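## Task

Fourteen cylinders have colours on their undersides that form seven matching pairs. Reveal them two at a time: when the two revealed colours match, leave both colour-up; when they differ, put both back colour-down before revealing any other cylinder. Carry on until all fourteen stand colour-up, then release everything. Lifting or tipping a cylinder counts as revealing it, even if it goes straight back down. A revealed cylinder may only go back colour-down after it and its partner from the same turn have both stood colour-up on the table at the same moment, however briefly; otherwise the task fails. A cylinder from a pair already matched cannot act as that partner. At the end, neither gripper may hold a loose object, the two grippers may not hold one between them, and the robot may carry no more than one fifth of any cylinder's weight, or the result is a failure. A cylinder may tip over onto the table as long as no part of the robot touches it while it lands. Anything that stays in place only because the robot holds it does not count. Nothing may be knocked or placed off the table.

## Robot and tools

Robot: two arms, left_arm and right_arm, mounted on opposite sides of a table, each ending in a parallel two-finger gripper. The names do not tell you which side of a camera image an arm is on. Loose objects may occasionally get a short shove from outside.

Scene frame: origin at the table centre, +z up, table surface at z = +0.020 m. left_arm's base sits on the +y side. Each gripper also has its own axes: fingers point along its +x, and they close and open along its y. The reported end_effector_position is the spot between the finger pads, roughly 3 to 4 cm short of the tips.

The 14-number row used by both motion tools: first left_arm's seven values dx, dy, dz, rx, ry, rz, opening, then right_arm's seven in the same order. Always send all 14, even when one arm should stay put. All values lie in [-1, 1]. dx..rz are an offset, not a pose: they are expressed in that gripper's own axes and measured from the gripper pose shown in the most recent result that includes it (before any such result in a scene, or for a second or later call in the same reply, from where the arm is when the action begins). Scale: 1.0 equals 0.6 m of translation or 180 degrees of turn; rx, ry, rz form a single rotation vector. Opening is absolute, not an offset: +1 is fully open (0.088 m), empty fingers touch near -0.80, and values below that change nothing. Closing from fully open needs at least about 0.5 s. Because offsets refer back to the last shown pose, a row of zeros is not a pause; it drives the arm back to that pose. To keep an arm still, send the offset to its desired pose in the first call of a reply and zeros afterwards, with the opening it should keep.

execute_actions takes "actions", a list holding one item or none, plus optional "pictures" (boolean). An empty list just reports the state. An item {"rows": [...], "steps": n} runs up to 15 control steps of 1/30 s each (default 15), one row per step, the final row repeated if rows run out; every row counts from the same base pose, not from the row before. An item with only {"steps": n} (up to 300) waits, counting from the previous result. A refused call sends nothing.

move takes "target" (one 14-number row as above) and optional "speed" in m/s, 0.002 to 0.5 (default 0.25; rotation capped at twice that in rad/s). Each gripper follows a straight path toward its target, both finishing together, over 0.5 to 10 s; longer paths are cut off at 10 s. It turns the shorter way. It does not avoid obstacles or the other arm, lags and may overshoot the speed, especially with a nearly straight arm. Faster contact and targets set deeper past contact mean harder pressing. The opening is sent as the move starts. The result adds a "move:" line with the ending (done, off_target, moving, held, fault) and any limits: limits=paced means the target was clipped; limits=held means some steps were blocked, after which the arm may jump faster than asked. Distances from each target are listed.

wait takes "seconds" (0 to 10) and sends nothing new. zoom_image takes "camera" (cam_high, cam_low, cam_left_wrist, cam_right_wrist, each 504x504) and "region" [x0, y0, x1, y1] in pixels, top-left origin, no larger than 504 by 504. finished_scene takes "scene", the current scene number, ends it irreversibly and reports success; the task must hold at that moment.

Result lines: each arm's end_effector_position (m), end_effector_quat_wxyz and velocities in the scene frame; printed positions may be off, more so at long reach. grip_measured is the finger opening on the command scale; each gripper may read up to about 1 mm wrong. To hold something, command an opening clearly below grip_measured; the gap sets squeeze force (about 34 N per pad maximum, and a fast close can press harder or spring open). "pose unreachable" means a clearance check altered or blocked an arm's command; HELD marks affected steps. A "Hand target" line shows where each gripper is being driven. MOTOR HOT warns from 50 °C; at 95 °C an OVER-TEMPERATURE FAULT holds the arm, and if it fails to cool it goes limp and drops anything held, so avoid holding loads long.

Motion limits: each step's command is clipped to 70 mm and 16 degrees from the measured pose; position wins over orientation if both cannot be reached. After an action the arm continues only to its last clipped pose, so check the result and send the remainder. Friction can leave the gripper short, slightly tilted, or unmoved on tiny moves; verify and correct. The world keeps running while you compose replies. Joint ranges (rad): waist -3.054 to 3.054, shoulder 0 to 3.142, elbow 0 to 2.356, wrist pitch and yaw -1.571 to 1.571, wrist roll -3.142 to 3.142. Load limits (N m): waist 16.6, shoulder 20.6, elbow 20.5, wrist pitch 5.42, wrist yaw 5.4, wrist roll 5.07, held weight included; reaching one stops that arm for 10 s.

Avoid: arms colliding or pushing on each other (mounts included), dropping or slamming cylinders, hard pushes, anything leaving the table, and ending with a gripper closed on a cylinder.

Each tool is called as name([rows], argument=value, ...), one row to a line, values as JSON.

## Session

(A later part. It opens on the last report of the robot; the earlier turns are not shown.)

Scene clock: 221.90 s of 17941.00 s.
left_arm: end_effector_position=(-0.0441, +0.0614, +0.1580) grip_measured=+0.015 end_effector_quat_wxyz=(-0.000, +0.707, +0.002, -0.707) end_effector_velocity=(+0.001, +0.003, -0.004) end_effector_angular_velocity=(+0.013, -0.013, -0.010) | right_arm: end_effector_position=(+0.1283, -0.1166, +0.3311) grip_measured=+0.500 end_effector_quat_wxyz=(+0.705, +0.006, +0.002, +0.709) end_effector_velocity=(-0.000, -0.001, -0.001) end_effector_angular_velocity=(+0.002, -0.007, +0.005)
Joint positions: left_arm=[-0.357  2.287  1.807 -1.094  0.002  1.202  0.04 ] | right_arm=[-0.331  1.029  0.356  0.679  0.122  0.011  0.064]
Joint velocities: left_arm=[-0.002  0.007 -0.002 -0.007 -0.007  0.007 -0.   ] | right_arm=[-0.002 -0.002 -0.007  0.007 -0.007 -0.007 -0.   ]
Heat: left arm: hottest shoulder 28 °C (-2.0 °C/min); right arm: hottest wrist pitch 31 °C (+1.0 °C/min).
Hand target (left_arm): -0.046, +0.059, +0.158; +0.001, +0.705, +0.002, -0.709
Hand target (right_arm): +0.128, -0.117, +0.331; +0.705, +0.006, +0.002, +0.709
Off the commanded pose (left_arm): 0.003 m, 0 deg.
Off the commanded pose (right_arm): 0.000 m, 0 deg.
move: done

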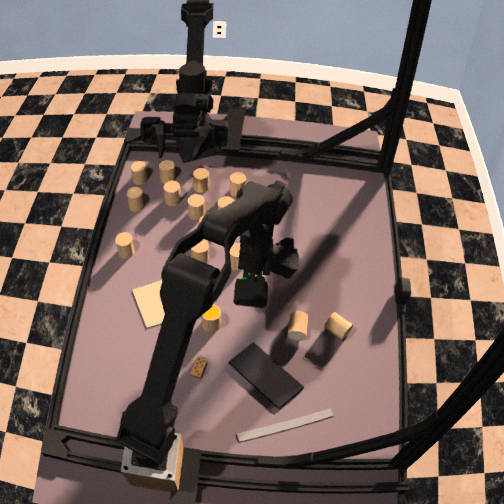

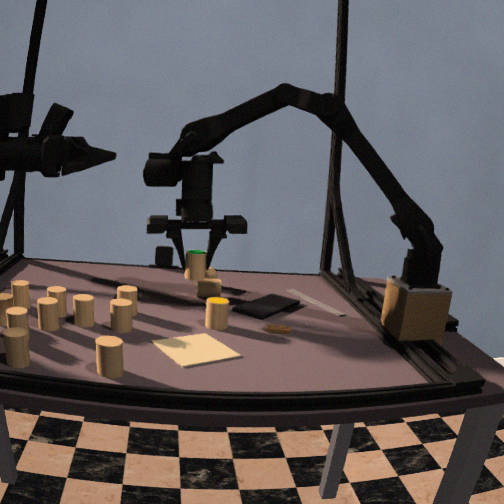

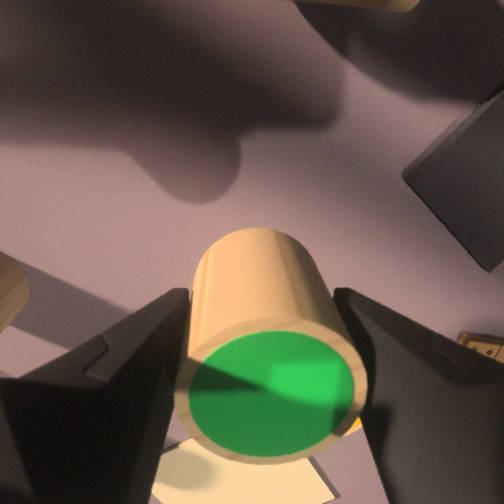

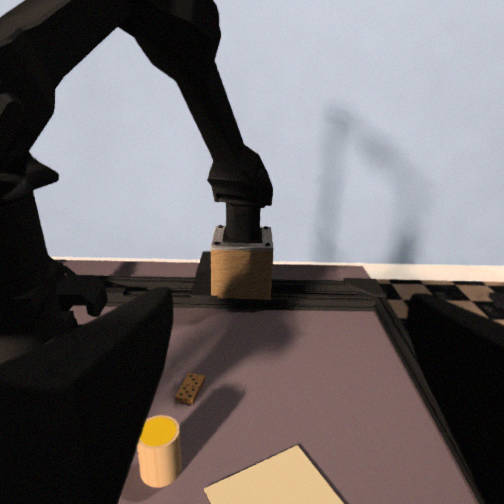

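move(target=[0.127,0,0,0,0,0,-0.4, 0,0,0,0,0,0,0.5], speed=0.07)

execute_actions([
  {"rows":[[0,0,0,0,0,0,0.6,0,0,0,0,0,0,0.5]],"steps":15},
])

Scene clock: 227.50 s of 17941.00 s.
left_arm: end_effector_position=(-0.0451, +0.0587, +0.0873) grip_measured=+0.011 end_effector_quat_wxyz=(+0.004, +0.705, -0.002, -0.709) end_effector_velocity=(-0.002, -0.000, +0.000) end_effector_angular_velocity=(-0.009, -0.004, +0.000) | right_arm: end_effector_position=(+0.1283, -0.1166, +0.3311) grip_measured=+0.500 end_effector_quat_wxyz=(+0.705, +0.006, +0.002, +0.709) end_effector_velocity=(-0.000, -0.000, -0.002) end_effector_angular_velocity=(-0.007, -0.023, +0.005)
Joint positions: left_arm=[-0.357  2.387  1.686 -0.859  0.002  1.202  0.04 ] | right_arm=[-0.331  1.029  0.356  0.679  0.122  0.011  0.064]
Joint velocities: left_arm=[-0.007 -0.002 -0.002  0.007 -0.007 -0.007  0.   ] | right_arm=[-0.002 -0.002 -0.002 -0.007 -0.007 -0.022  0.   ]
Heat: left arm: hottest shoulder 29 °C (-1.0 °C/min); right arm: hottest wrist pitch 31 °C (+1.0 °C/min).
Hand target (left_arm): -0.044, +0.062, +0.082; -0.000, +0.707, +0.002, -0.707
Hand target (right_arm): +0.128, -0.117, +0.331; +0.705, +0.006, +0.002, +0.709
Off the commanded pose (left_arm): 0.006 m, 1 deg.
Off the commanded pose (right_arm): 0.000 m, 0 deg.
move: done

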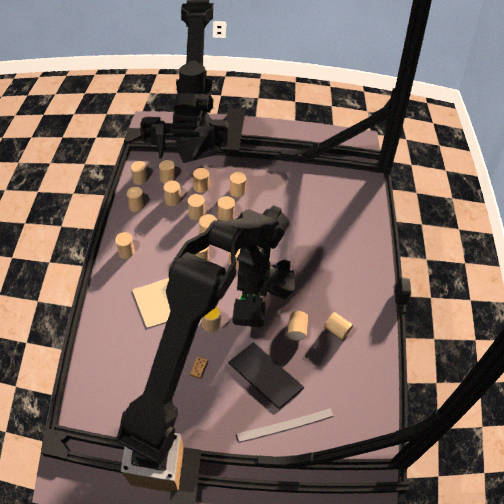

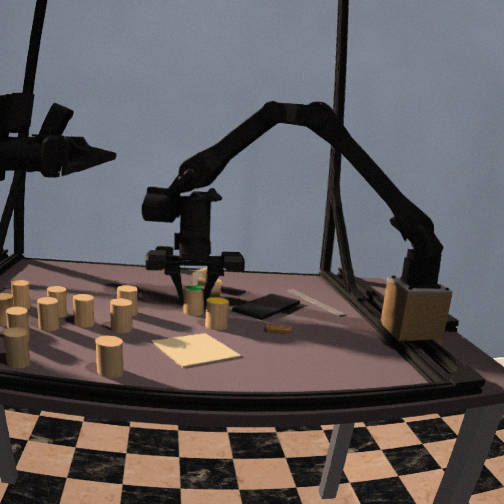

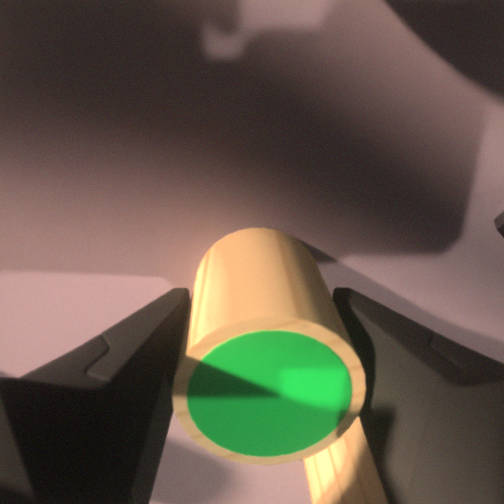

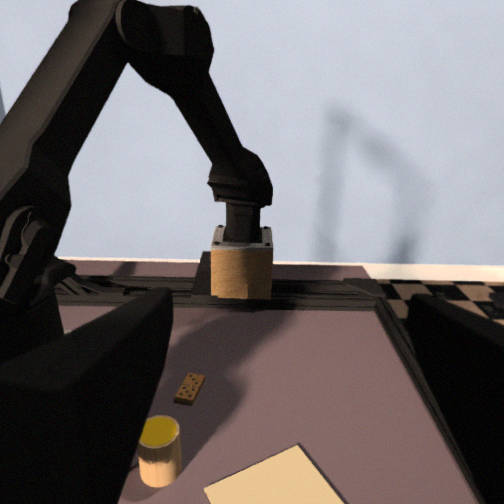

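Scene clock: 228.00 s of 17941.00 s.
left_arm: end_effector_position=(-0.0451, +0.0587, +0.0873) grip_measured=+0.596 end_effector_quat_wxyz=(+0.004, +0.705, -0.002, -0.709) end_effector_velocity=(-0.002, -0.000, +0.000) end_effector_angular_velocity=(-0.009, -0.004, +0.015) | right_arm: end_effector_position=(+0.1283, -0.1166, +0.3311) grip_measured=+0.500 end_effector_quat_wxyz=(+0.705, +0.006, +0.002, +0.709) end_effector_velocity=(-0.000, -0.000, -0.005) end_effector_angular_velocity=(-0.022, +0.005, +0.005)
Joint positions: left_arm=[-0.357  2.387  1.686 -0.859  0.002  1.202  0.068] | right_arm=[-0.331  1.029  0.356  0.679  0.122  0.011  0.064]
Joint velocities: left_arm=[-0.007 -0.002 -0.002  0.007 -0.007 -0.022  0.002] | right_arm=[-0.002 -0.002 -0.002 -0.022 -0.007  0.007 -0.   ]
Heat: left arm: hottest shoulder 29 °C (-1.0 °C/min); right arm: hottest wrist pitch 31 °C (+1.0 °C/min).
Hand target (left_arm): -0.045, +0.059, +0.087; +0.004, +0.705, -0.002, -0.709
Hand target (right_arm): +0.128, -0.117, +0.331; +0.705, +0.006, +0.002, +0.709
Off the commanded pose (left_arm): 0.000 m, 0 deg.
Off the commanded pose (right_arm): 0.000 m, 0 deg.
Steps of this call (steps 1 to 15: all 15 steps of this action). Readings (end_effector_position):
1: left_arm (-0.0451, +0.0587, +0.0873) | right_arm (+0.1283, -0.1166, +0.3311)
2: left_arm (-0.0451, +0.0587, +0.0873) | right_arm (+0.1283, -0.1166, +0.3311)
4: left_arm (-0.0451, +0.0587, +0.0873) | right_arm (+0.1283, -0.1166, +0.3311)
8: left_arm (-0.0451, +0.0587, +0.0873) | right_arm (+0.1283, -0.1166, +0.3311)
15: the state above

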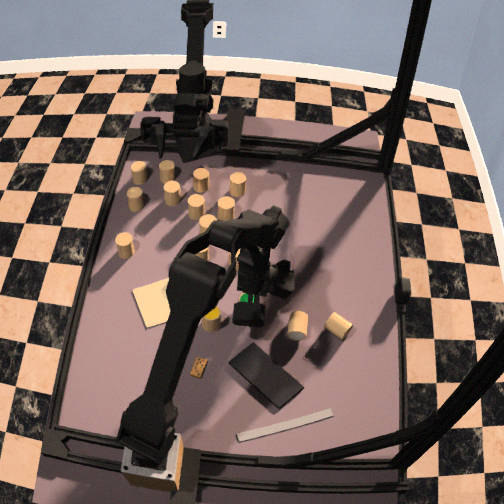

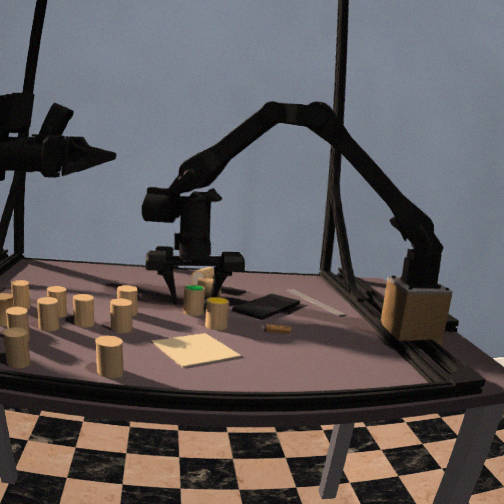

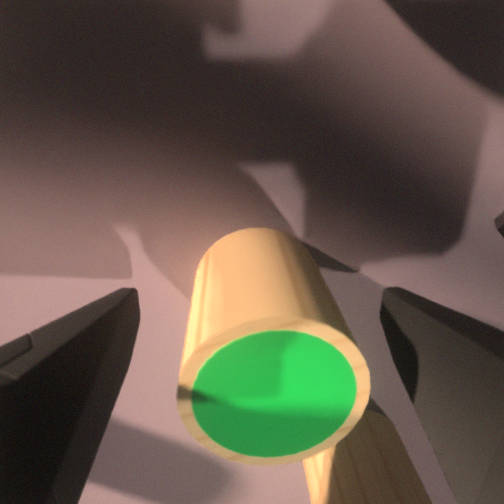

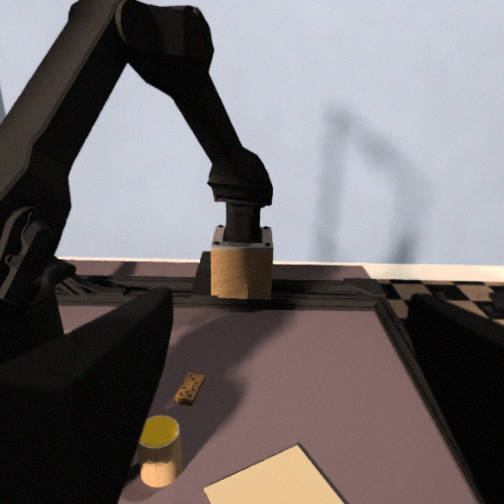

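execute_actions([
  {"rows":[[0,0,0,0,0,0,-0.4,0,0,0,0,0,0,0.5],[0,0,0,0,0,0,-0.4,0,0,0,0,0,0,0.5],[0,0,0,0,0,0,-0.4,0,0,0,0,0,0,0.5],[0,0,0,0,0,0,-0.4,0,0,0,0,0,0,0.5],[0,0,0,0,0,0,-0.4,0,0,0,0,0,0,0.5],[0,0,0,0,0,0,-0.4,0,0,0,0,0,0,0.5],[0,0,0,0,0,0,-0.4,0,0,0,0,0,0,0.5],[-0.015,0,0,0,0,0,-0.4,0,0,0,0,0,0,0.5],[-0.03,0,0,0,0,0,-0.4,0,0,0,0,0,0,0.5],[-0.05,0,0,0,0,0,-0.4,0,0,0,0,0,0,0.5],[-0.07,0,0,0,0,0,-0.4,0,0,0,0,0,0,0.5],[-0.09,0,0,0,0,0,-0.4,0,0,0,0,0,0,0.5],[-0.11,0,0,0,0,0,-0.4,0,0,0,0,0,0,0.5],[-0.13,0,0,0,0,0,-0.4,0,0,0,0,0,0,0.5]],"steps":15},
], pictures=false)

move(target=[-0.28,0.072,-0.282,0,0,0.503,-0.4, 0,0,0,0,0,0,0.5], speed=0.4)

Scene clock: 238.50 s of 17941.00 s.
left_arm: end_effector_position=(-0.0414, +0.0686, +0.1274) grip_measured=+0.016 end_effector_quat_wxyz=(-0.012, +0.711, +0.015, -0.703) end_effector_velocity=(-0.019, -0.050, +0.308) end_effector_angular_velocity=(-0.284, +0.085, -0.016) | right_arm: end_effector_position=(+0.1283, -0.1166, +0.3311) grip_measured=+0.500 end_effector_quat_wxyz=(+0.705, +0.006, +0.002, +0.709) end_effector_velocity=(-0.000, +0.000, +0.000) end_effector_angular_velocity=(-0.002, -0.022, +0.005)
Joint positions: left_arm=[-0.357  2.325  1.745 -1.031  0.002  1.202  0.04 ] | right_arm=[-0.331  1.029  0.356  0.679  0.122  0.011  0.064]
Joint velocities: left_arm=[-0.007 -0.471  0.476 -0.652 -0.022  0.007 -0.   ] | right_arm=[-0.002 -0.002  0.002 -0.007 -0.007 -0.022 -0.   ]
Heat: left arm: hottest shoulder 32 °C (+4.0 °C/min); right arm: hottest wrist pitch 32 °C (+3.0 °C/min).
Hand target (left_arm): -0.044, +0.061, +0.164; +0.006, +0.705, -0.003, -0.710
Hand target (right_arm): +0.128, -0.117, +0.331; +0.705, +0.006, +0.002, +0.709
Off the commanded pose (left_arm): 0.039 m, 3 deg.
Off the commanded pose (right_arm): 0.000 m, 0 deg.
Steps of this call (steps 1 to 90: nothing new was sent; then 7.00 s passed at rest; steps 91 to 105: all 15 steps of this action). Readings (end_effector_position):
91: left_arm (-0.0451, +0.0588, +0.0872) | right_arm (+0.1283, -0.1166, +0.3311)
92: left_arm (-0.0451, +0.0588, +0.0872) | right_arm (+0.1283, -0.1166, +0.3311)
94: left_arm (-0.0451, +0.0588, +0.0872) | right_arm (+0.1283, -0.1166, +0.3311)
98: left_arm (-0.0450, +0.0592, +0.0873) | right_arm (+0.1283, -0.1166, +0.3311)
105: the state above

Scene clock: 241.50 s of 17941.00 s.
left_arm: end_effector_position=(+0.1251, +0.0189, +0.3340) grip_measured=+0.013 end_effector_quat_wxyz=(+0.505, +0.494, -0.506, -0.494) end_effector_velocity=(-0.004, +0.001, -0.004) end_effector_angular_velocity=(+0.012, -0.007, -0.014) | right_arm: end_effector_position=(+0.1283, -0.1166, +0.3311) grip_measured=+0.500 end_effector_quat_wxyz=(+0.705, +0.006, +0.002, +0.709) end_effector_velocity=(-0.000, -0.001, -0.001) end_effector_angular_velocity=(+0.002, -0.007, +0.005)
Joint positions: left_arm=[0.051 1.674 0.692 1.005 0.043 1.57  0.04 ] | right_arm=[-0.331  1.029  0.356  0.679  0.122  0.011  0.064]
Joint velocities: left_arm=[-0.007 -0.002 -0.007 -0.007  0.007  0.007 -0.   ] | right_arm=[-0.002 -0.002 -0.007  0.007 -0.007 -0.007  0.   ]
Heat: left arm: hottest shoulder 32 °C (+4.0 °C/min); right arm: hottest wrist pitch 32 °C (+3.0 °C/min).
Hand target (left_arm): +0.126, +0.020, +0.330; +0.504, +0.495, -0.504, -0.496
Hand target (right_arm): +0.128, -0.117, +0.331; +0.705, +0.006, +0.002, +0.709
Off the commanded pose (left_arm): 0.006 m, 1 deg.
Off the commanded pose (right_arm): 0.000 m, 0 deg.
move: done

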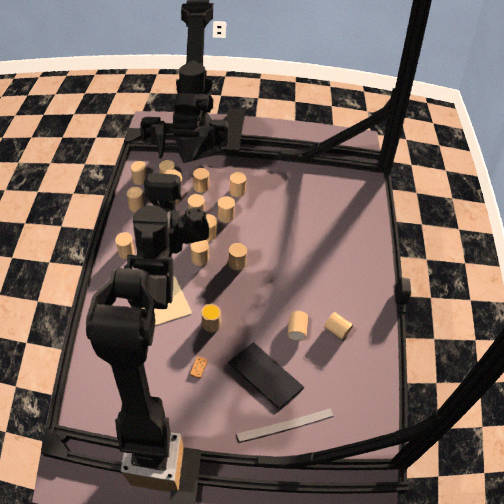

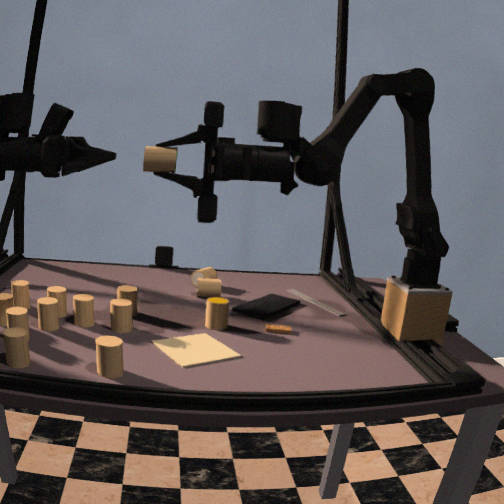

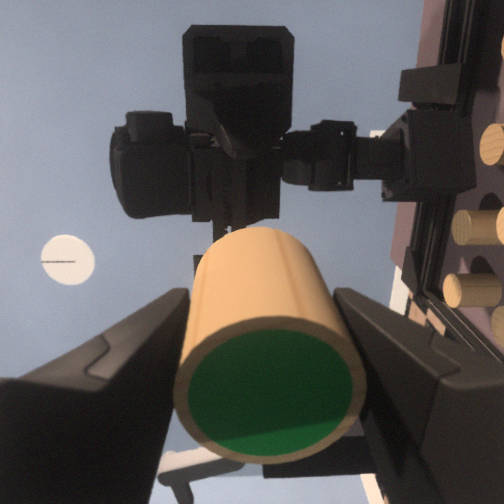

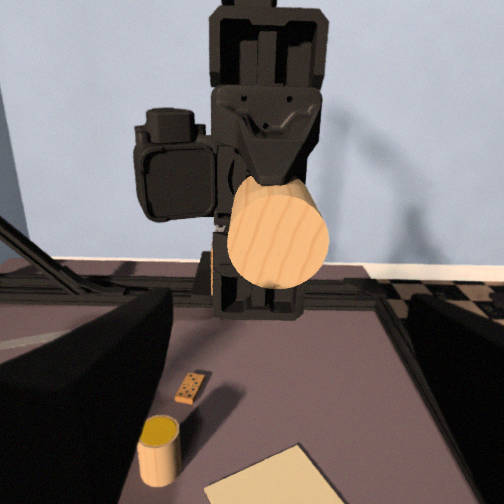

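move(target=[0,0,0,0,0,-0.005,-0.4, 0.143,-0.001,0.006,0,0,0,0.5], speed=0.12)

Scene clock: 246.97 s of 17941.00 s.
left_arm: end_effector_position=(+0.1253, +0.0189, +0.3262) grip_measured=+0.011 end_effector_quat_wxyz=(+0.497, +0.502, -0.497, -0.503) end_effector_velocity=(-0.000, +0.001, -0.002) end_effector_angular_velocity=(+0.007, +0.007, +0.015) | right_arm: end_effector_position=(+0.1289, -0.0343, +0.3317) grip_measured=+0.500 end_effector_quat_wxyz=(+0.706, +0.003, +0.005, +0.708) end_effector_velocity=(-0.000, +0.002, -0.005) end_effector_angular_velocity=(-0.022, -0.009, +0.005)
Joint positions: left_arm=[0.051 1.675 0.691 0.972 0.043 1.57  0.04 ] | right_arm=[-0.372  1.434  0.611  0.821  0.082  0.011  0.064]
Joint velocities: left_arm=[-0.007 -0.002 -0.002 -0.007 -0.022 -0.007 -0.   ] | right_arm=[-0.002  0.007  0.007 -0.022 -0.007 -0.007 -0.   ]
Heat: left arm: hottest shoulder 31 °C (+3.0 °C/min); right arm: hottest wrist pitch 32 °C (+3.0 °C/min).
Hand target (left_arm): +0.125, +0.019, +0.334; +0.502, +0.498, -0.502, -0.498
Hand target (right_arm): +0.129, -0.031, +0.335; +0.705, +0.005, +0.002, +0.709
Off the commanded pose (left_arm): 0.008 m, 1 deg.
Off the commanded pose (right_arm): 0.005 m, 0 deg.
move: done

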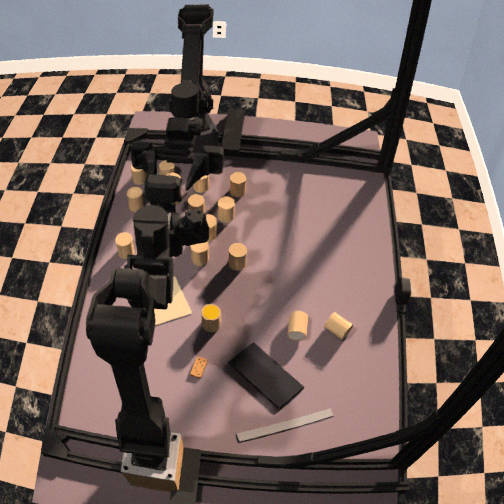

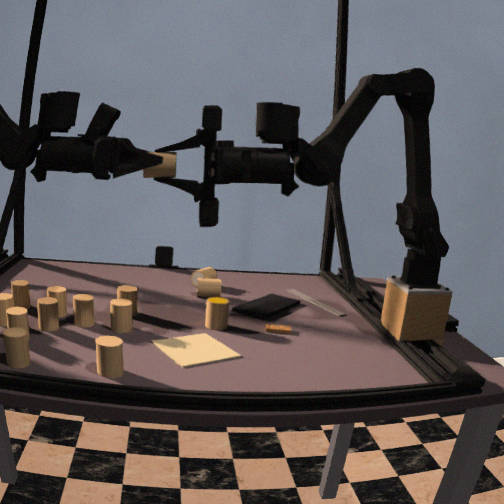

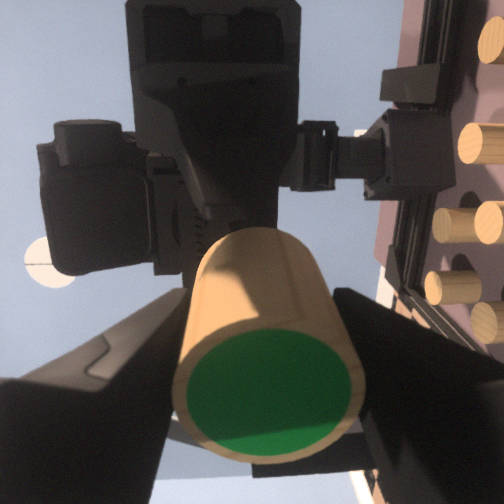

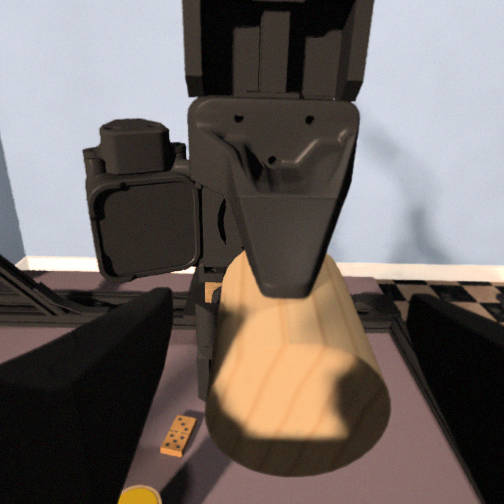

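Lesson: don't tweak the holder. Lower R by 8 mm.

execute_actions([
  {"rows":[[0,0,0,0,0,0,-0.4,0,0,-0.014,0,0,0,0.5]],"steps":15},
], pictures=false)

Scene clock: 250.57 s of 17941.00 s.
left_arm: end_effector_position=(+0.1253, +0.0189, +0.3263) grip_measured=+0.010 end_effector_quat_wxyz=(+0.497, +0.502, -0.497, -0.503) end_effector_velocity=(-0.000, +0.001, -0.006) end_effector_angular_velocity=(+0.017, +0.008, +0.005) | right_arm: end_effector_position=(+0.1290, -0.0339, +0.3311) grip_measured=+0.500 end_effector_quat_wxyz=(+0.706, +0.009, -0.001, +0.708) end_effector_velocity=(+0.000, -0.002, -0.002) end_effector_angular_velocity=(-0.007, -0.023, +0.005)
Joint positions: left_arm=[0.051 1.675 0.691 0.972 0.043 1.57  0.039] | right_arm=[-0.372  1.448  0.602  0.862  0.081  0.011  0.064]
Joint velocities: left_arm=[-0.002  0.002 -0.007 -0.007 -0.007 -0.007 -0.   ] | right_arm=[-0.002 -0.007 -0.007 -0.007 -0.007 -0.022 -0.   ]
Heat: left arm: hottest shoulder 31 °C (+3.0 °C/min); right arm: hottest wrist pitch 32 °C (+3.0 °C/min).
Hand target (left_arm): +0.125, +0.019, +0.326; +0.497, +0.502, -0.497, -0.503
Hand target (right_arm): +0.129, -0.034, +0.323; +0.706, +0.003, +0.005, +0.708
Off the commanded pose (left_arm): 0.000 m, 0 deg.
Off the commanded pose (right_arm): 0.008 m, 1 deg.
Steps of this call (steps 1 to 93: nothing new was sent; steps 94 to 108: all 15 steps of this action). Readings (end_effector_position):
94: left_arm (+0.1253, +0.0189, +0.3264) | right_arm (+0.1290, -0.0339, +0.3325)
95: left_arm (+0.1253, +0.0189, +0.3264) | right_arm (+0.1290, -0.0338, +0.3332)
97: left_arm (+0.1253, +0.0189, +0.3263) | right_arm (+0.1290, -0.0336, +0.3333)
101: left_arm (+0.1253, +0.0189, +0.3263) | right_arm (+0.1290, -0.0339, +0.3314)
108: the state above

execute_actions([
  {"rows":[[0,0,0,0,0,0,-0.4,0,0,-0.013,0,0.008,0,0.5]],"steps":15},
], pictures=false)

Scene clock: 254.40 s of 17941.00 s.
left_arm: end_effector_position=(+0.1253, +0.0189, +0.3260) grip_measured=+0.010 end_effector_quat_wxyz=(+0.497, +0.503, -0.497, -0.504) end_effector_velocity=(-0.000, +0.002, -0.005) end_effector_angular_velocity=(+0.022, -0.021, +0.005) | right_arm: end_effector_position=(+0.1290, -0.0340, +0.3281) grip_measured=+0.500 end_effector_quat_wxyz=(+0.706, +0.004, +0.003, +0.708) end_effector_velocity=(-0.002, -0.001, -0.002) end_effector_angular_velocity=(-0.007, -0.008, +0.020)
Joint positions: left_arm=[0.051 1.675 0.691 0.971 0.043 1.57  0.039] | right_arm=[-0.372  1.449  0.601  0.85   0.081  0.011  0.064]
Joint velocities: left_arm=[-0.002 -0.007 -0.007 -0.022 -0.007  0.022 -0.   ] | right_arm=[-0.002 -0.002 -0.002 -0.007 -0.022 -0.007 -0.   ]
Heat: left arm: hottest shoulder 31 °C (+2.0 °C/min); right arm: hottest wrist pitch 33 °C (+4.0 °C/min).
Hand target (left_arm): +0.125, +0.019, +0.326; +0.497, +0.502, -0.497, -0.503
Hand target (right_arm): +0.129, -0.034, +0.323; +0.706, +0.001, +0.008, +0.708
Off the commanded pose (left_arm): 0.000 m, 0 deg.
Off the commanded pose (right_arm): 0.005 m, 1 deg.
Steps of this call (steps 1 to 100: nothing new was sent; steps 101 to 115: all 15 steps of this action). Readings (end_effector_position):
101: left_arm (+0.1253, +0.0189, +0.3261) | right_arm (+0.1290, -0.0340, +0.3308)
102: left_arm (+0.1253, +0.0189, +0.3261) | right_arm (+0.1290, -0.0339, +0.3302)
104: left_arm (+0.1253, +0.0189, +0.3260) | right_arm (+0.1290, -0.0340, +0.3289)
108: left_arm (+0.1253, +0.0189, +0.3260) | right_arm (+0.1290, -0.0340, +0.3283)
115: the state above

execute_actions([
  {"rows":[[0,0,0,0,0,0,-0.4,0,0,0,0,0,0,-0.4],[0,0,0,0,0,0,-0.4,0,0,0,0,0,0,-0.4],[0,0,0,0,0,0,-0.4,0,0,0,0,0,0,-0.4],[0,0,0,0,0,0,-0.4,0,0,0,0,0,0,-0.4],[0,0,0,0,0,0,-0.4,0,0,0,0,0,0,-0.4],[0,0,0,0,0,0,-0.4,0,0,0,0,0,0,-0.4],[0,0,0,0,0,0,-0.4,0,0,0,0,0,0,-0.4],[0,0,0,0,0,0,0.6,0,0,0,0,0,0,-0.4],[0,0,0,0,0,0,0.6,0,0,0,0,0,0,-0.4],[0,0,0,0,0,0,0.6,0,0,0,0,0,0,-0.4],[-0.01,0,0,0,0,0,0.6,-0.01,0,0,0,0,0,-0.4],[-0.02,0,0,0,0,0,0.6,-0.02,0,0,0,0,0,-0.4],[-0.03,0,0,0,0,0,0.6,-0.03,0,0,0,0,0,-0.4],[-0.04,0,0,0,0,0,0.6,-0.04,0,0,0,0,0,-0.4],[-0.05,0,0,0,0,0,0.6,-0.05,0,0,0,0,0,-0.4]],"steps":15},
], pictures=false)

move(target=[-0.079,-0.313,0.159,0,0,-0.495,0.6, -0.115,-0.192,-0.283,0,0.5,0,-0.4], speed=0.4)

Scene clock: 265.67 s of 17941.00 s.
left_arm: end_effector_position=(+0.1247, +0.0328, +0.3233) grip_measured=+0.537 end_effector_quat_wxyz=(+0.495, +0.505, -0.494, -0.506) end_effector_velocity=(-0.011, +0.147, -0.010) end_effector_angular_velocity=(+0.027, +0.024, -0.024) | right_arm: end_effector_position=(+0.1293, -0.0469, +0.3245) grip_measured=-0.001 end_effector_quat_wxyz=(+0.706, +0.001, +0.007, +0.708) end_effector_velocity=(+0.002, -0.146, -0.013) end_effector_angular_velocity=(-0.027, -0.010, -0.005)
Joint positions: left_arm=[0.051 1.629 0.635 0.973 0.042 1.57  0.065] | right_arm=[-0.369  1.398  0.553  0.837  0.084  0.011  0.039]
Joint velocities: left_arm=[-0.002 -0.515 -0.579  0.037  0.022 -0.022  0.175] | right_arm=[ 0.046 -0.613 -0.515 -0.125  0.051 -0.007 -0.   ]
Heat: left arm: hottest shoulder 31 °C (+3.0 °C/min); right arm: hottest wrist pitch 33 °C (+4.0 °C/min).
Hand target (left_arm): +0.125, +0.047, +0.326; +0.497, +0.502, -0.497, -0.504
Hand target (right_arm): +0.129, -0.061, +0.327; +0.706, +0.005, +0.003, +0.708
Off the commanded pose (left_arm): 0.016 m, 0 deg.
Off the commanded pose (right_arm): 0.017 m, 1 deg.
Steps of this call (steps 1 to 323: nothing new was sent; steps 324 to 338: all 15 steps of this action). Readings (end_effector_position):
324: left_arm (+0.1253, +0.0189, +0.3256) | right_arm (+0.1290, -0.0340, +0.3274)
325: left_arm (+0.1253, +0.0189, +0.3256) | right_arm (+0.1290, -0.0340, +0.3274)
327: left_arm (+0.1253, +0.0189, +0.3256) | right_arm (+0.1290, -0.0340, +0.3274)
331: left_arm (+0.1254, +0.0189, +0.3256) | right_arm (+0.1287, -0.0340, +0.3274)
338: the state above

Scene clock: 268.63 s of 17941.00 s.
left_arm: end_effector_position=(+0.0299, +0.0974, +0.1366) grip_measured=+0.600 end_effector_quat_wxyz=(-0.000, +0.707, +0.002, -0.708) end_effector_velocity=(+0.001, +0.006, -0.001) end_effector_angular_velocity=(+0.025, -0.013, -0.010) | right_arm: end_effector_position=(+0.2415, -0.1306, +0.1555) grip_measured=-0.001 end_effector_quat_wxyz=(+0.499, -0.495, +0.505, +0.501) end_effector_velocity=(-0.001, -0.002, -0.001) end_effector_angular_velocity=(-0.010, +0.010, +0.005)
Joint positions: left_arm=[-0.209  2.107  1.419 -0.886  0.002  1.351  0.068] | right_arm=[-0.74   1.852  1.248 -0.971 -0.012 -0.275  0.039]
Joint velocities: left_arm=[-0.002  0.002 -0.002 -0.022 -0.007  0.007 -0.   ] | right_arm=[-0.002  0.002 -0.002 -0.007 -0.007 -0.007  0.   ]
Heat: left arm: hottest shoulder 30 °C (+2.0 °C/min); right arm: hottest wrist pitch 33 °C (+4.0 °C/min).
Hand target (left_arm): +0.028, +0.095, +0.136; -0.000, +0.705, +0.002, -0.709
Hand target (right_arm): +0.244, -0.128, +0.155; +0.499, -0.496, +0.505, +0.500
Off the commanded pose (left_arm): 0.003 m, 0 deg.
Off the commanded pose (right_arm): 0.003 m, 1 deg.
move: done

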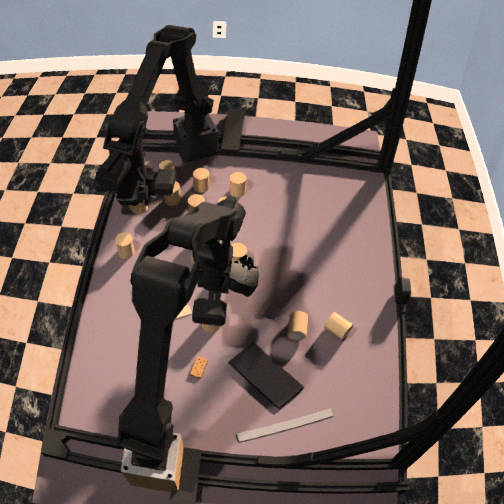

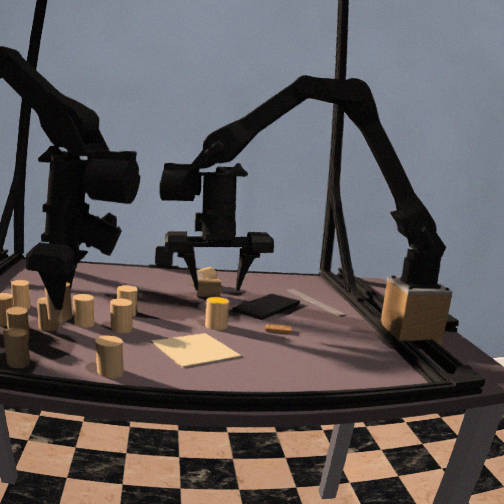

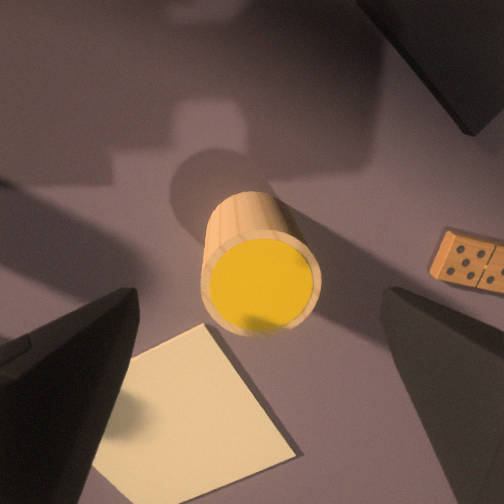

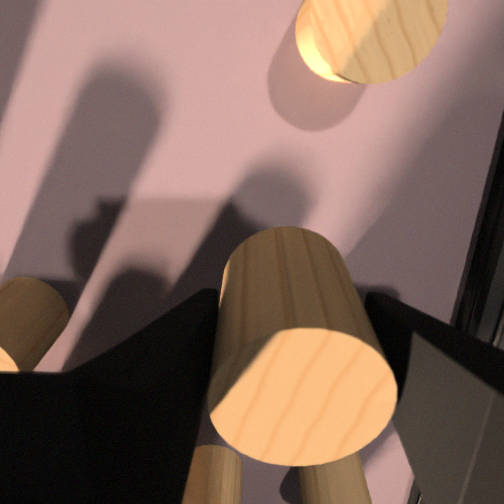

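move(target=[0.091,-0.004,-0.002,0,0,0,0.6, 0.129,0,0,0,0.004,0,-0.4], speed=0.07)

Scene clock: 273.87 s of 17941.00 s.
left_arm: end_effector_position=(+0.0299, +0.0974, +0.0856) grip_measured=+0.600 end_effector_quat_wxyz=(+0.004, +0.706, -0.002, -0.708) end_effector_velocity=(+0.002, +0.002, +0.000) end_effector_angular_velocity=(+0.006, -0.009, +0.010) | right_arm: end_effector_position=(+0.2423, -0.1276, +0.0849) grip_measured=-0.001 end_effector_quat_wxyz=(+0.500, -0.494, +0.504, +0.502) end_effector_velocity=(-0.003, -0.001, +0.000) end_effector_angular_velocity=(-0.001, +0.023, +0.005)
Joint positions: left_arm=[-0.209  2.197  1.335 -0.701  0.002  1.351  0.068] | right_arm=[-0.739  1.988  1.12  -0.703 -0.012 -0.274  0.039]
Joint velocities: left_arm=[ 0.002 -0.002 -0.002 -0.007 -0.007 -0.007 -0.   ] | right_arm=[-0.002 -0.002 -0.002 -0.007 -0.022 -0.007 -0.   ]
Heat: left arm: hottest shoulder 31 °C (+3.0 °C/min); right arm: hottest wrist pitch 32 °C (+2.0 °C/min).
Hand target (left_arm): +0.031, +0.100, +0.082; -0.000, +0.707, +0.002, -0.708
Hand target (right_arm): +0.241, -0.131, +0.078; +0.495, -0.498, +0.509, +0.498
Off the commanded pose (left_arm): 0.005 m, 1 deg.
Off the commanded pose (right_arm): 0.008 m, 1 deg.
move: done

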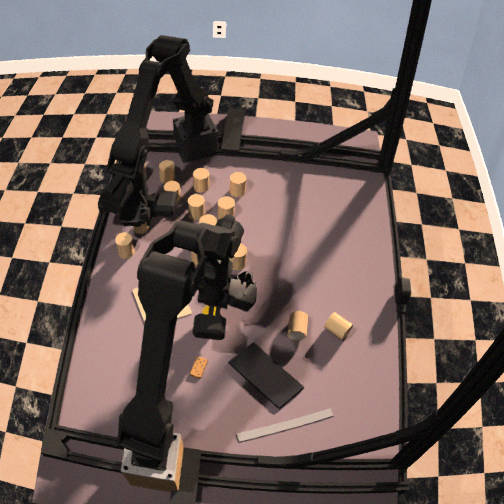

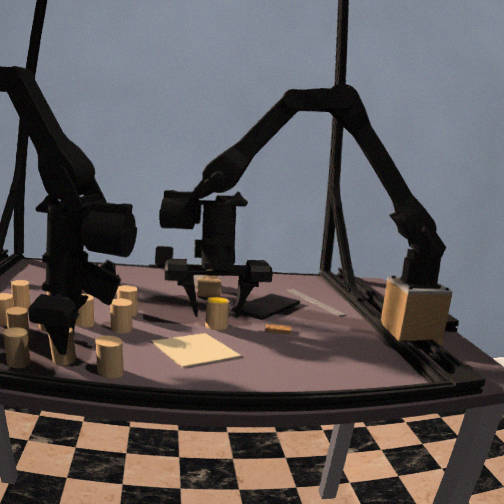

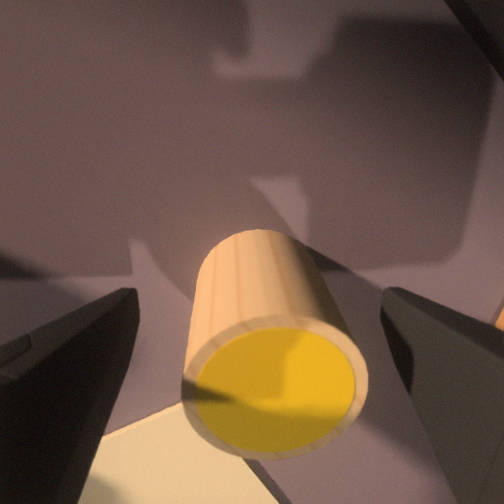

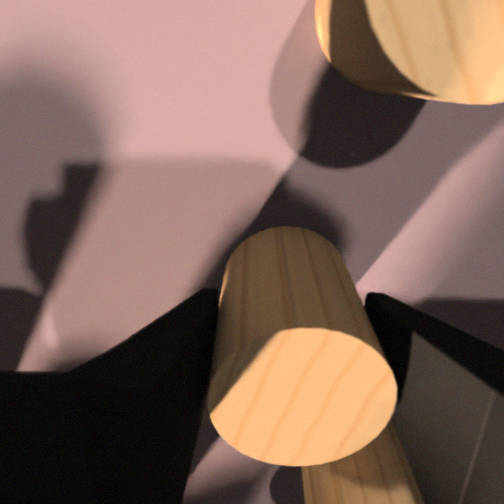

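execute_actions([
  {"rows":[[0,0,0,0,0,0,-0.4,0,0,0,0,0,0,0.5],[0,0,0,0,0,0,-0.4,0,0,0,0,0,0,0.5],[0,0,0,0,0,0,-0.4,0,0,0,0,0,0,0.5],[0,0,0,0,0,0,-0.4,0,0,0,0,0,0,0.5],[0,0,0,0,0,0,-0.4,0,0,0,0,0,0,0.5],[0,0,0,0,0,0,-0.4,0,0,0,0,0,0,0.5],[0,0,0,0,0,0,-0.4,0,0,0,0,0,0,0.5],[-0.015,0,0,0,0,0,-0.4,-0.015,0,0,0,0,0,0.5],[-0.03,0,0,0,0,0,-0.4,-0.03,0,0,0,0,0,0.5],[-0.045,0,0,0,0,0,-0.4,-0.045,0,0,0,0,0,0.5],[-0.06,0,0,0,0,0,-0.4,-0.06,0,0,0,0,0,0.5],[-0.075,0,0,0,0,0,-0.4,-0.075,0,0,0,0,0,0.5],[-0.09,0,0,0,0,0,-0.4,-0.09,0,0,0,0,0,0.5],[-0.105,0,0,0,0,0,-0.4,-0.105,0,0,0,0,0,0.5],[-0.12,0,0,0,0,0,-0.4,-0.12,0,0,0,0,0,0.5]],"steps":15},
], pictures=false)

move(target=[-0.283,0.133,-0.157,0,0,0.497,-0.4, -0.287,0.187,0.035,-0.003,-0.503,-0.003,0.5], speed=0.4)

Scene clock: 294.40 s of 17941.00 s.
left_arm: end_effector_position=(+0.0320, +0.1060, +0.1229) grip_measured=+0.017 end_effector_quat_wxyz=(-0.010, +0.709, +0.012, -0.705) end_effector_velocity=(-0.006, -0.037, +0.293) end_effector_angular_velocity=(-0.169, +0.014, +0.019) | right_arm: end_effector_position=(+0.2399, -0.1350, +0.1228) grip_measured=+0.496 end_effector_quat_wxyz=(+0.489, -0.502, +0.515, +0.495) end_effector_velocity=(+0.010, +0.031, +0.283) end_effector_angular_velocity=(+0.150, -0.035, +0.014)
Joint positions: left_arm=[-0.208  2.121  1.381 -0.861  0.002  1.351  0.04 ] | right_arm=[-0.737  1.912  1.187 -0.883 -0.009 -0.273  0.063]
Joint velocities: left_arm=[-0.002 -0.535  0.462 -0.828 -0.022 -0.022 -0.   ] | right_arm=[-0.007 -0.51   0.559 -0.916 -0.007 -0.022  0.002]
Heat: left arm: hottest shoulder 32 °C (+1.0 °C/min); right arm: hottest elbow 30 °C (-1.0 °C/min).
Hand target (left_arm): +0.030, +0.099, +0.155; +0.005, +0.705, -0.003, -0.709
Hand target (right_arm): +0.242, -0.129, +0.154; +0.502, -0.493, +0.502, +0.502
Off the commanded pose (left_arm): 0.036 m, 2 deg.
Off the commanded pose (right_arm): 0.035 m, 2 deg.
Steps of this call (steps 1 to 601: nothing new was sent; steps 602 to 616: all 15 steps of this action). Readings (end_effector_position):
602: left_arm (+0.0303, +0.0983, +0.0844) | right_arm (+0.2422, -0.1269, +0.0840)
603: left_arm (+0.0303, +0.0983, +0.0844) | right_arm (+0.2422, -0.1269, +0.0840)
605: left_arm (+0.0303, +0.0983, +0.0844) | right_arm (+0.2422, -0.1273, +0.0839)
609: left_arm (+0.0304, +0.0989, +0.0845) | right_arm (+0.2418, -0.1286, +0.0843)
616: the state above

Scene clock: 297.37 s of 17941.00 s.
left_arm: end_effector_position=(+0.1245, +0.0205, +0.3265) grip_measured=+0.015 end_effector_quat_wxyz=(+0.499, +0.500, -0.500, -0.501) end_effector_velocity=(+0.002, -0.000, -0.006) end_effector_angular_velocity=(+0.017, -0.007, +0.020) | right_arm: end_effector_position=(+0.1301, -0.1084, +0.3301) grip_measured=+0.500 end_effector_quat_wxyz=(+0.705, +0.008, -0.005, +0.709) end_effector_velocity=(-0.000, +0.000, -0.000) end_effector_angular_velocity=(+0.002, -0.007, +0.005)
Joint positions: left_arm=[0.049 1.675 0.682 0.993 0.042 1.571 0.04 ] | right_arm=[-0.347  1.089  0.364  0.744  0.103  0.002  0.064]
Joint velocities: left_arm=[-0.002  0.007 -0.002 -0.007 -0.022  0.007 -0.   ] | right_arm=[-0.002  0.002 -0.002  0.007 -0.007 -0.007 -0.   ]
Heat: left arm: hottest shoulder 32 °C (+1.0 °C/min); right arm: hottest elbow 30 °C (-2.0 °C/min).
Hand target (left_arm): +0.125, +0.021, +0.323; +0.498, +0.501, -0.499, -0.502
Hand target (right_arm): +0.130, -0.109, +0.323; +0.705, +0.001, -0.001, +0.709
Off the commanded pose (left_arm): 0.005 m, 0 deg.
Off the commanded pose (right_arm): 0.007 m, 1 deg.
move: done

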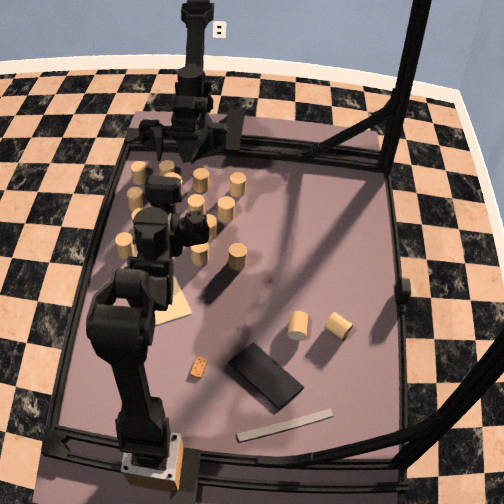

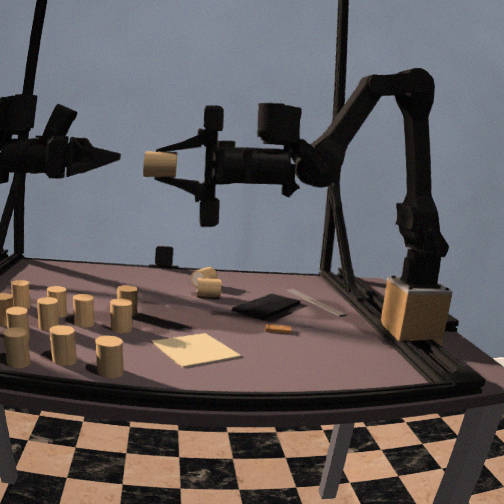

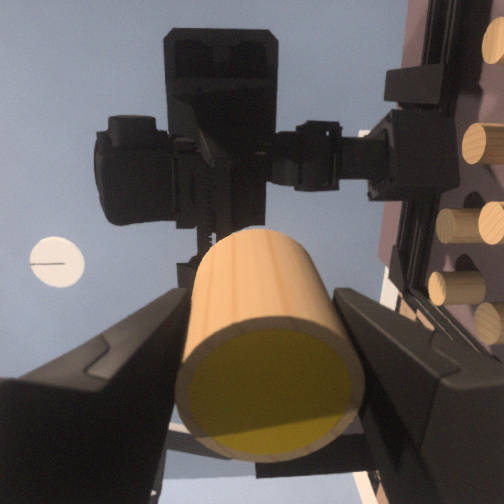

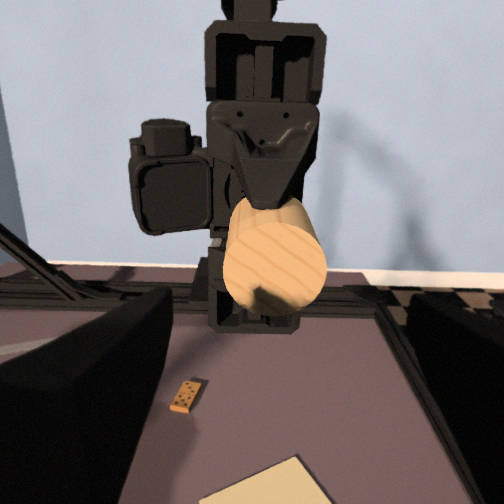

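move(target=[0,0,0,0,0,0,-0.4, 0.132,0.003,-0.008,0,0.004,0,0.5], speed=0.12)

Scene clock: 306.73 s of 17941.00 s.
left_arm: end_effector_position=(+0.1246, +0.0206, +0.3254) grip_measured=+0.010 end_effector_quat_wxyz=(+0.499, +0.501, -0.499, -0.501) end_effector_velocity=(-0.002, +0.001, -0.002) end_effector_angular_velocity=(+0.007, +0.008, +0.000) | right_arm: end_effector_position=(+0.1282, -0.0327, +0.3238) grip_measured=+0.500 end_effector_quat_wxyz=(+0.705, +0.000, +0.001, +0.709) end_effector_velocity=(-0.000, +0.002, +0.002) end_effector_angular_velocity=(+0.007, -0.007, +0.005)
Joint positions: left_arm=[0.05  1.677 0.68  0.992 0.042 1.571 0.039] | right_arm=[-0.371  1.465  0.597  0.867  0.081  0.002  0.064]
Joint velocities: left_arm=[-0.007 -0.002 -0.002 -0.007 -0.007 -0.007 -0.   ] | right_arm=[-0.002  0.007  0.007  0.007 -0.007 -0.007 -0.   ]
Heat: left arm: hottest shoulder 31 °C (+0.0 °C/min); right arm: hottest wrist pitch 31 °C (-1.0 °C/min).
Hand target (left_arm): +0.125, +0.021, +0.327; +0.499, +0.500, -0.500, -0.500
Hand target (right_arm): +0.128, -0.029, +0.326; +0.705, +0.003, -0.001, +0.709
Off the commanded pose (left_arm): 0.001 m, 0 deg.
Off the commanded pose (right_arm): 0.005 m, 0 deg.
move: done

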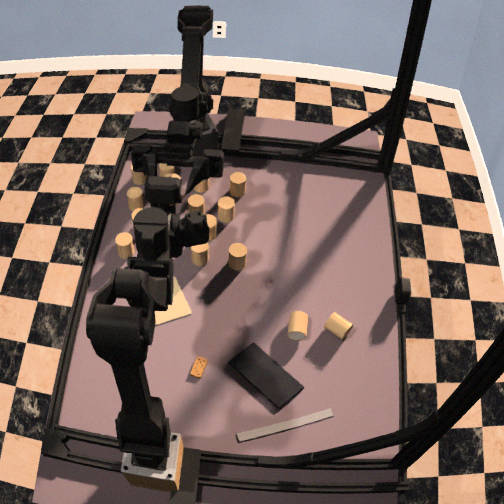

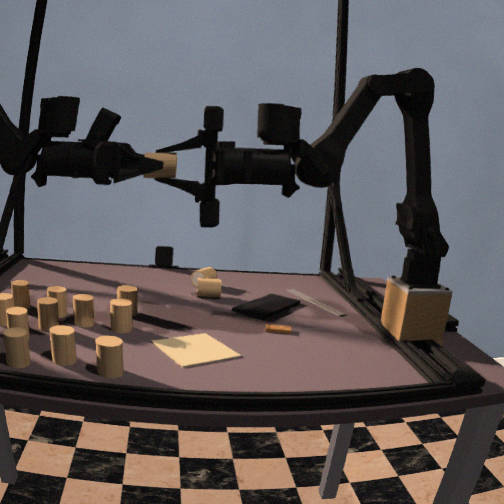

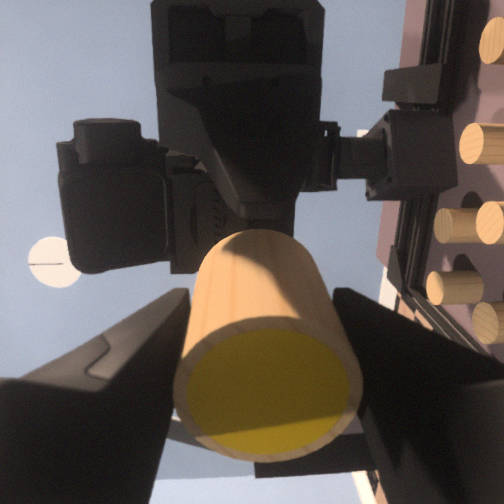

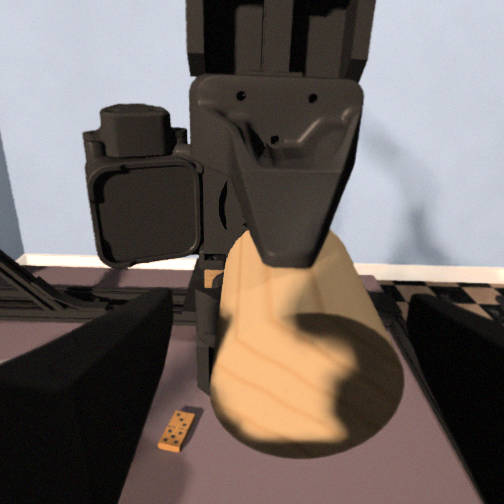

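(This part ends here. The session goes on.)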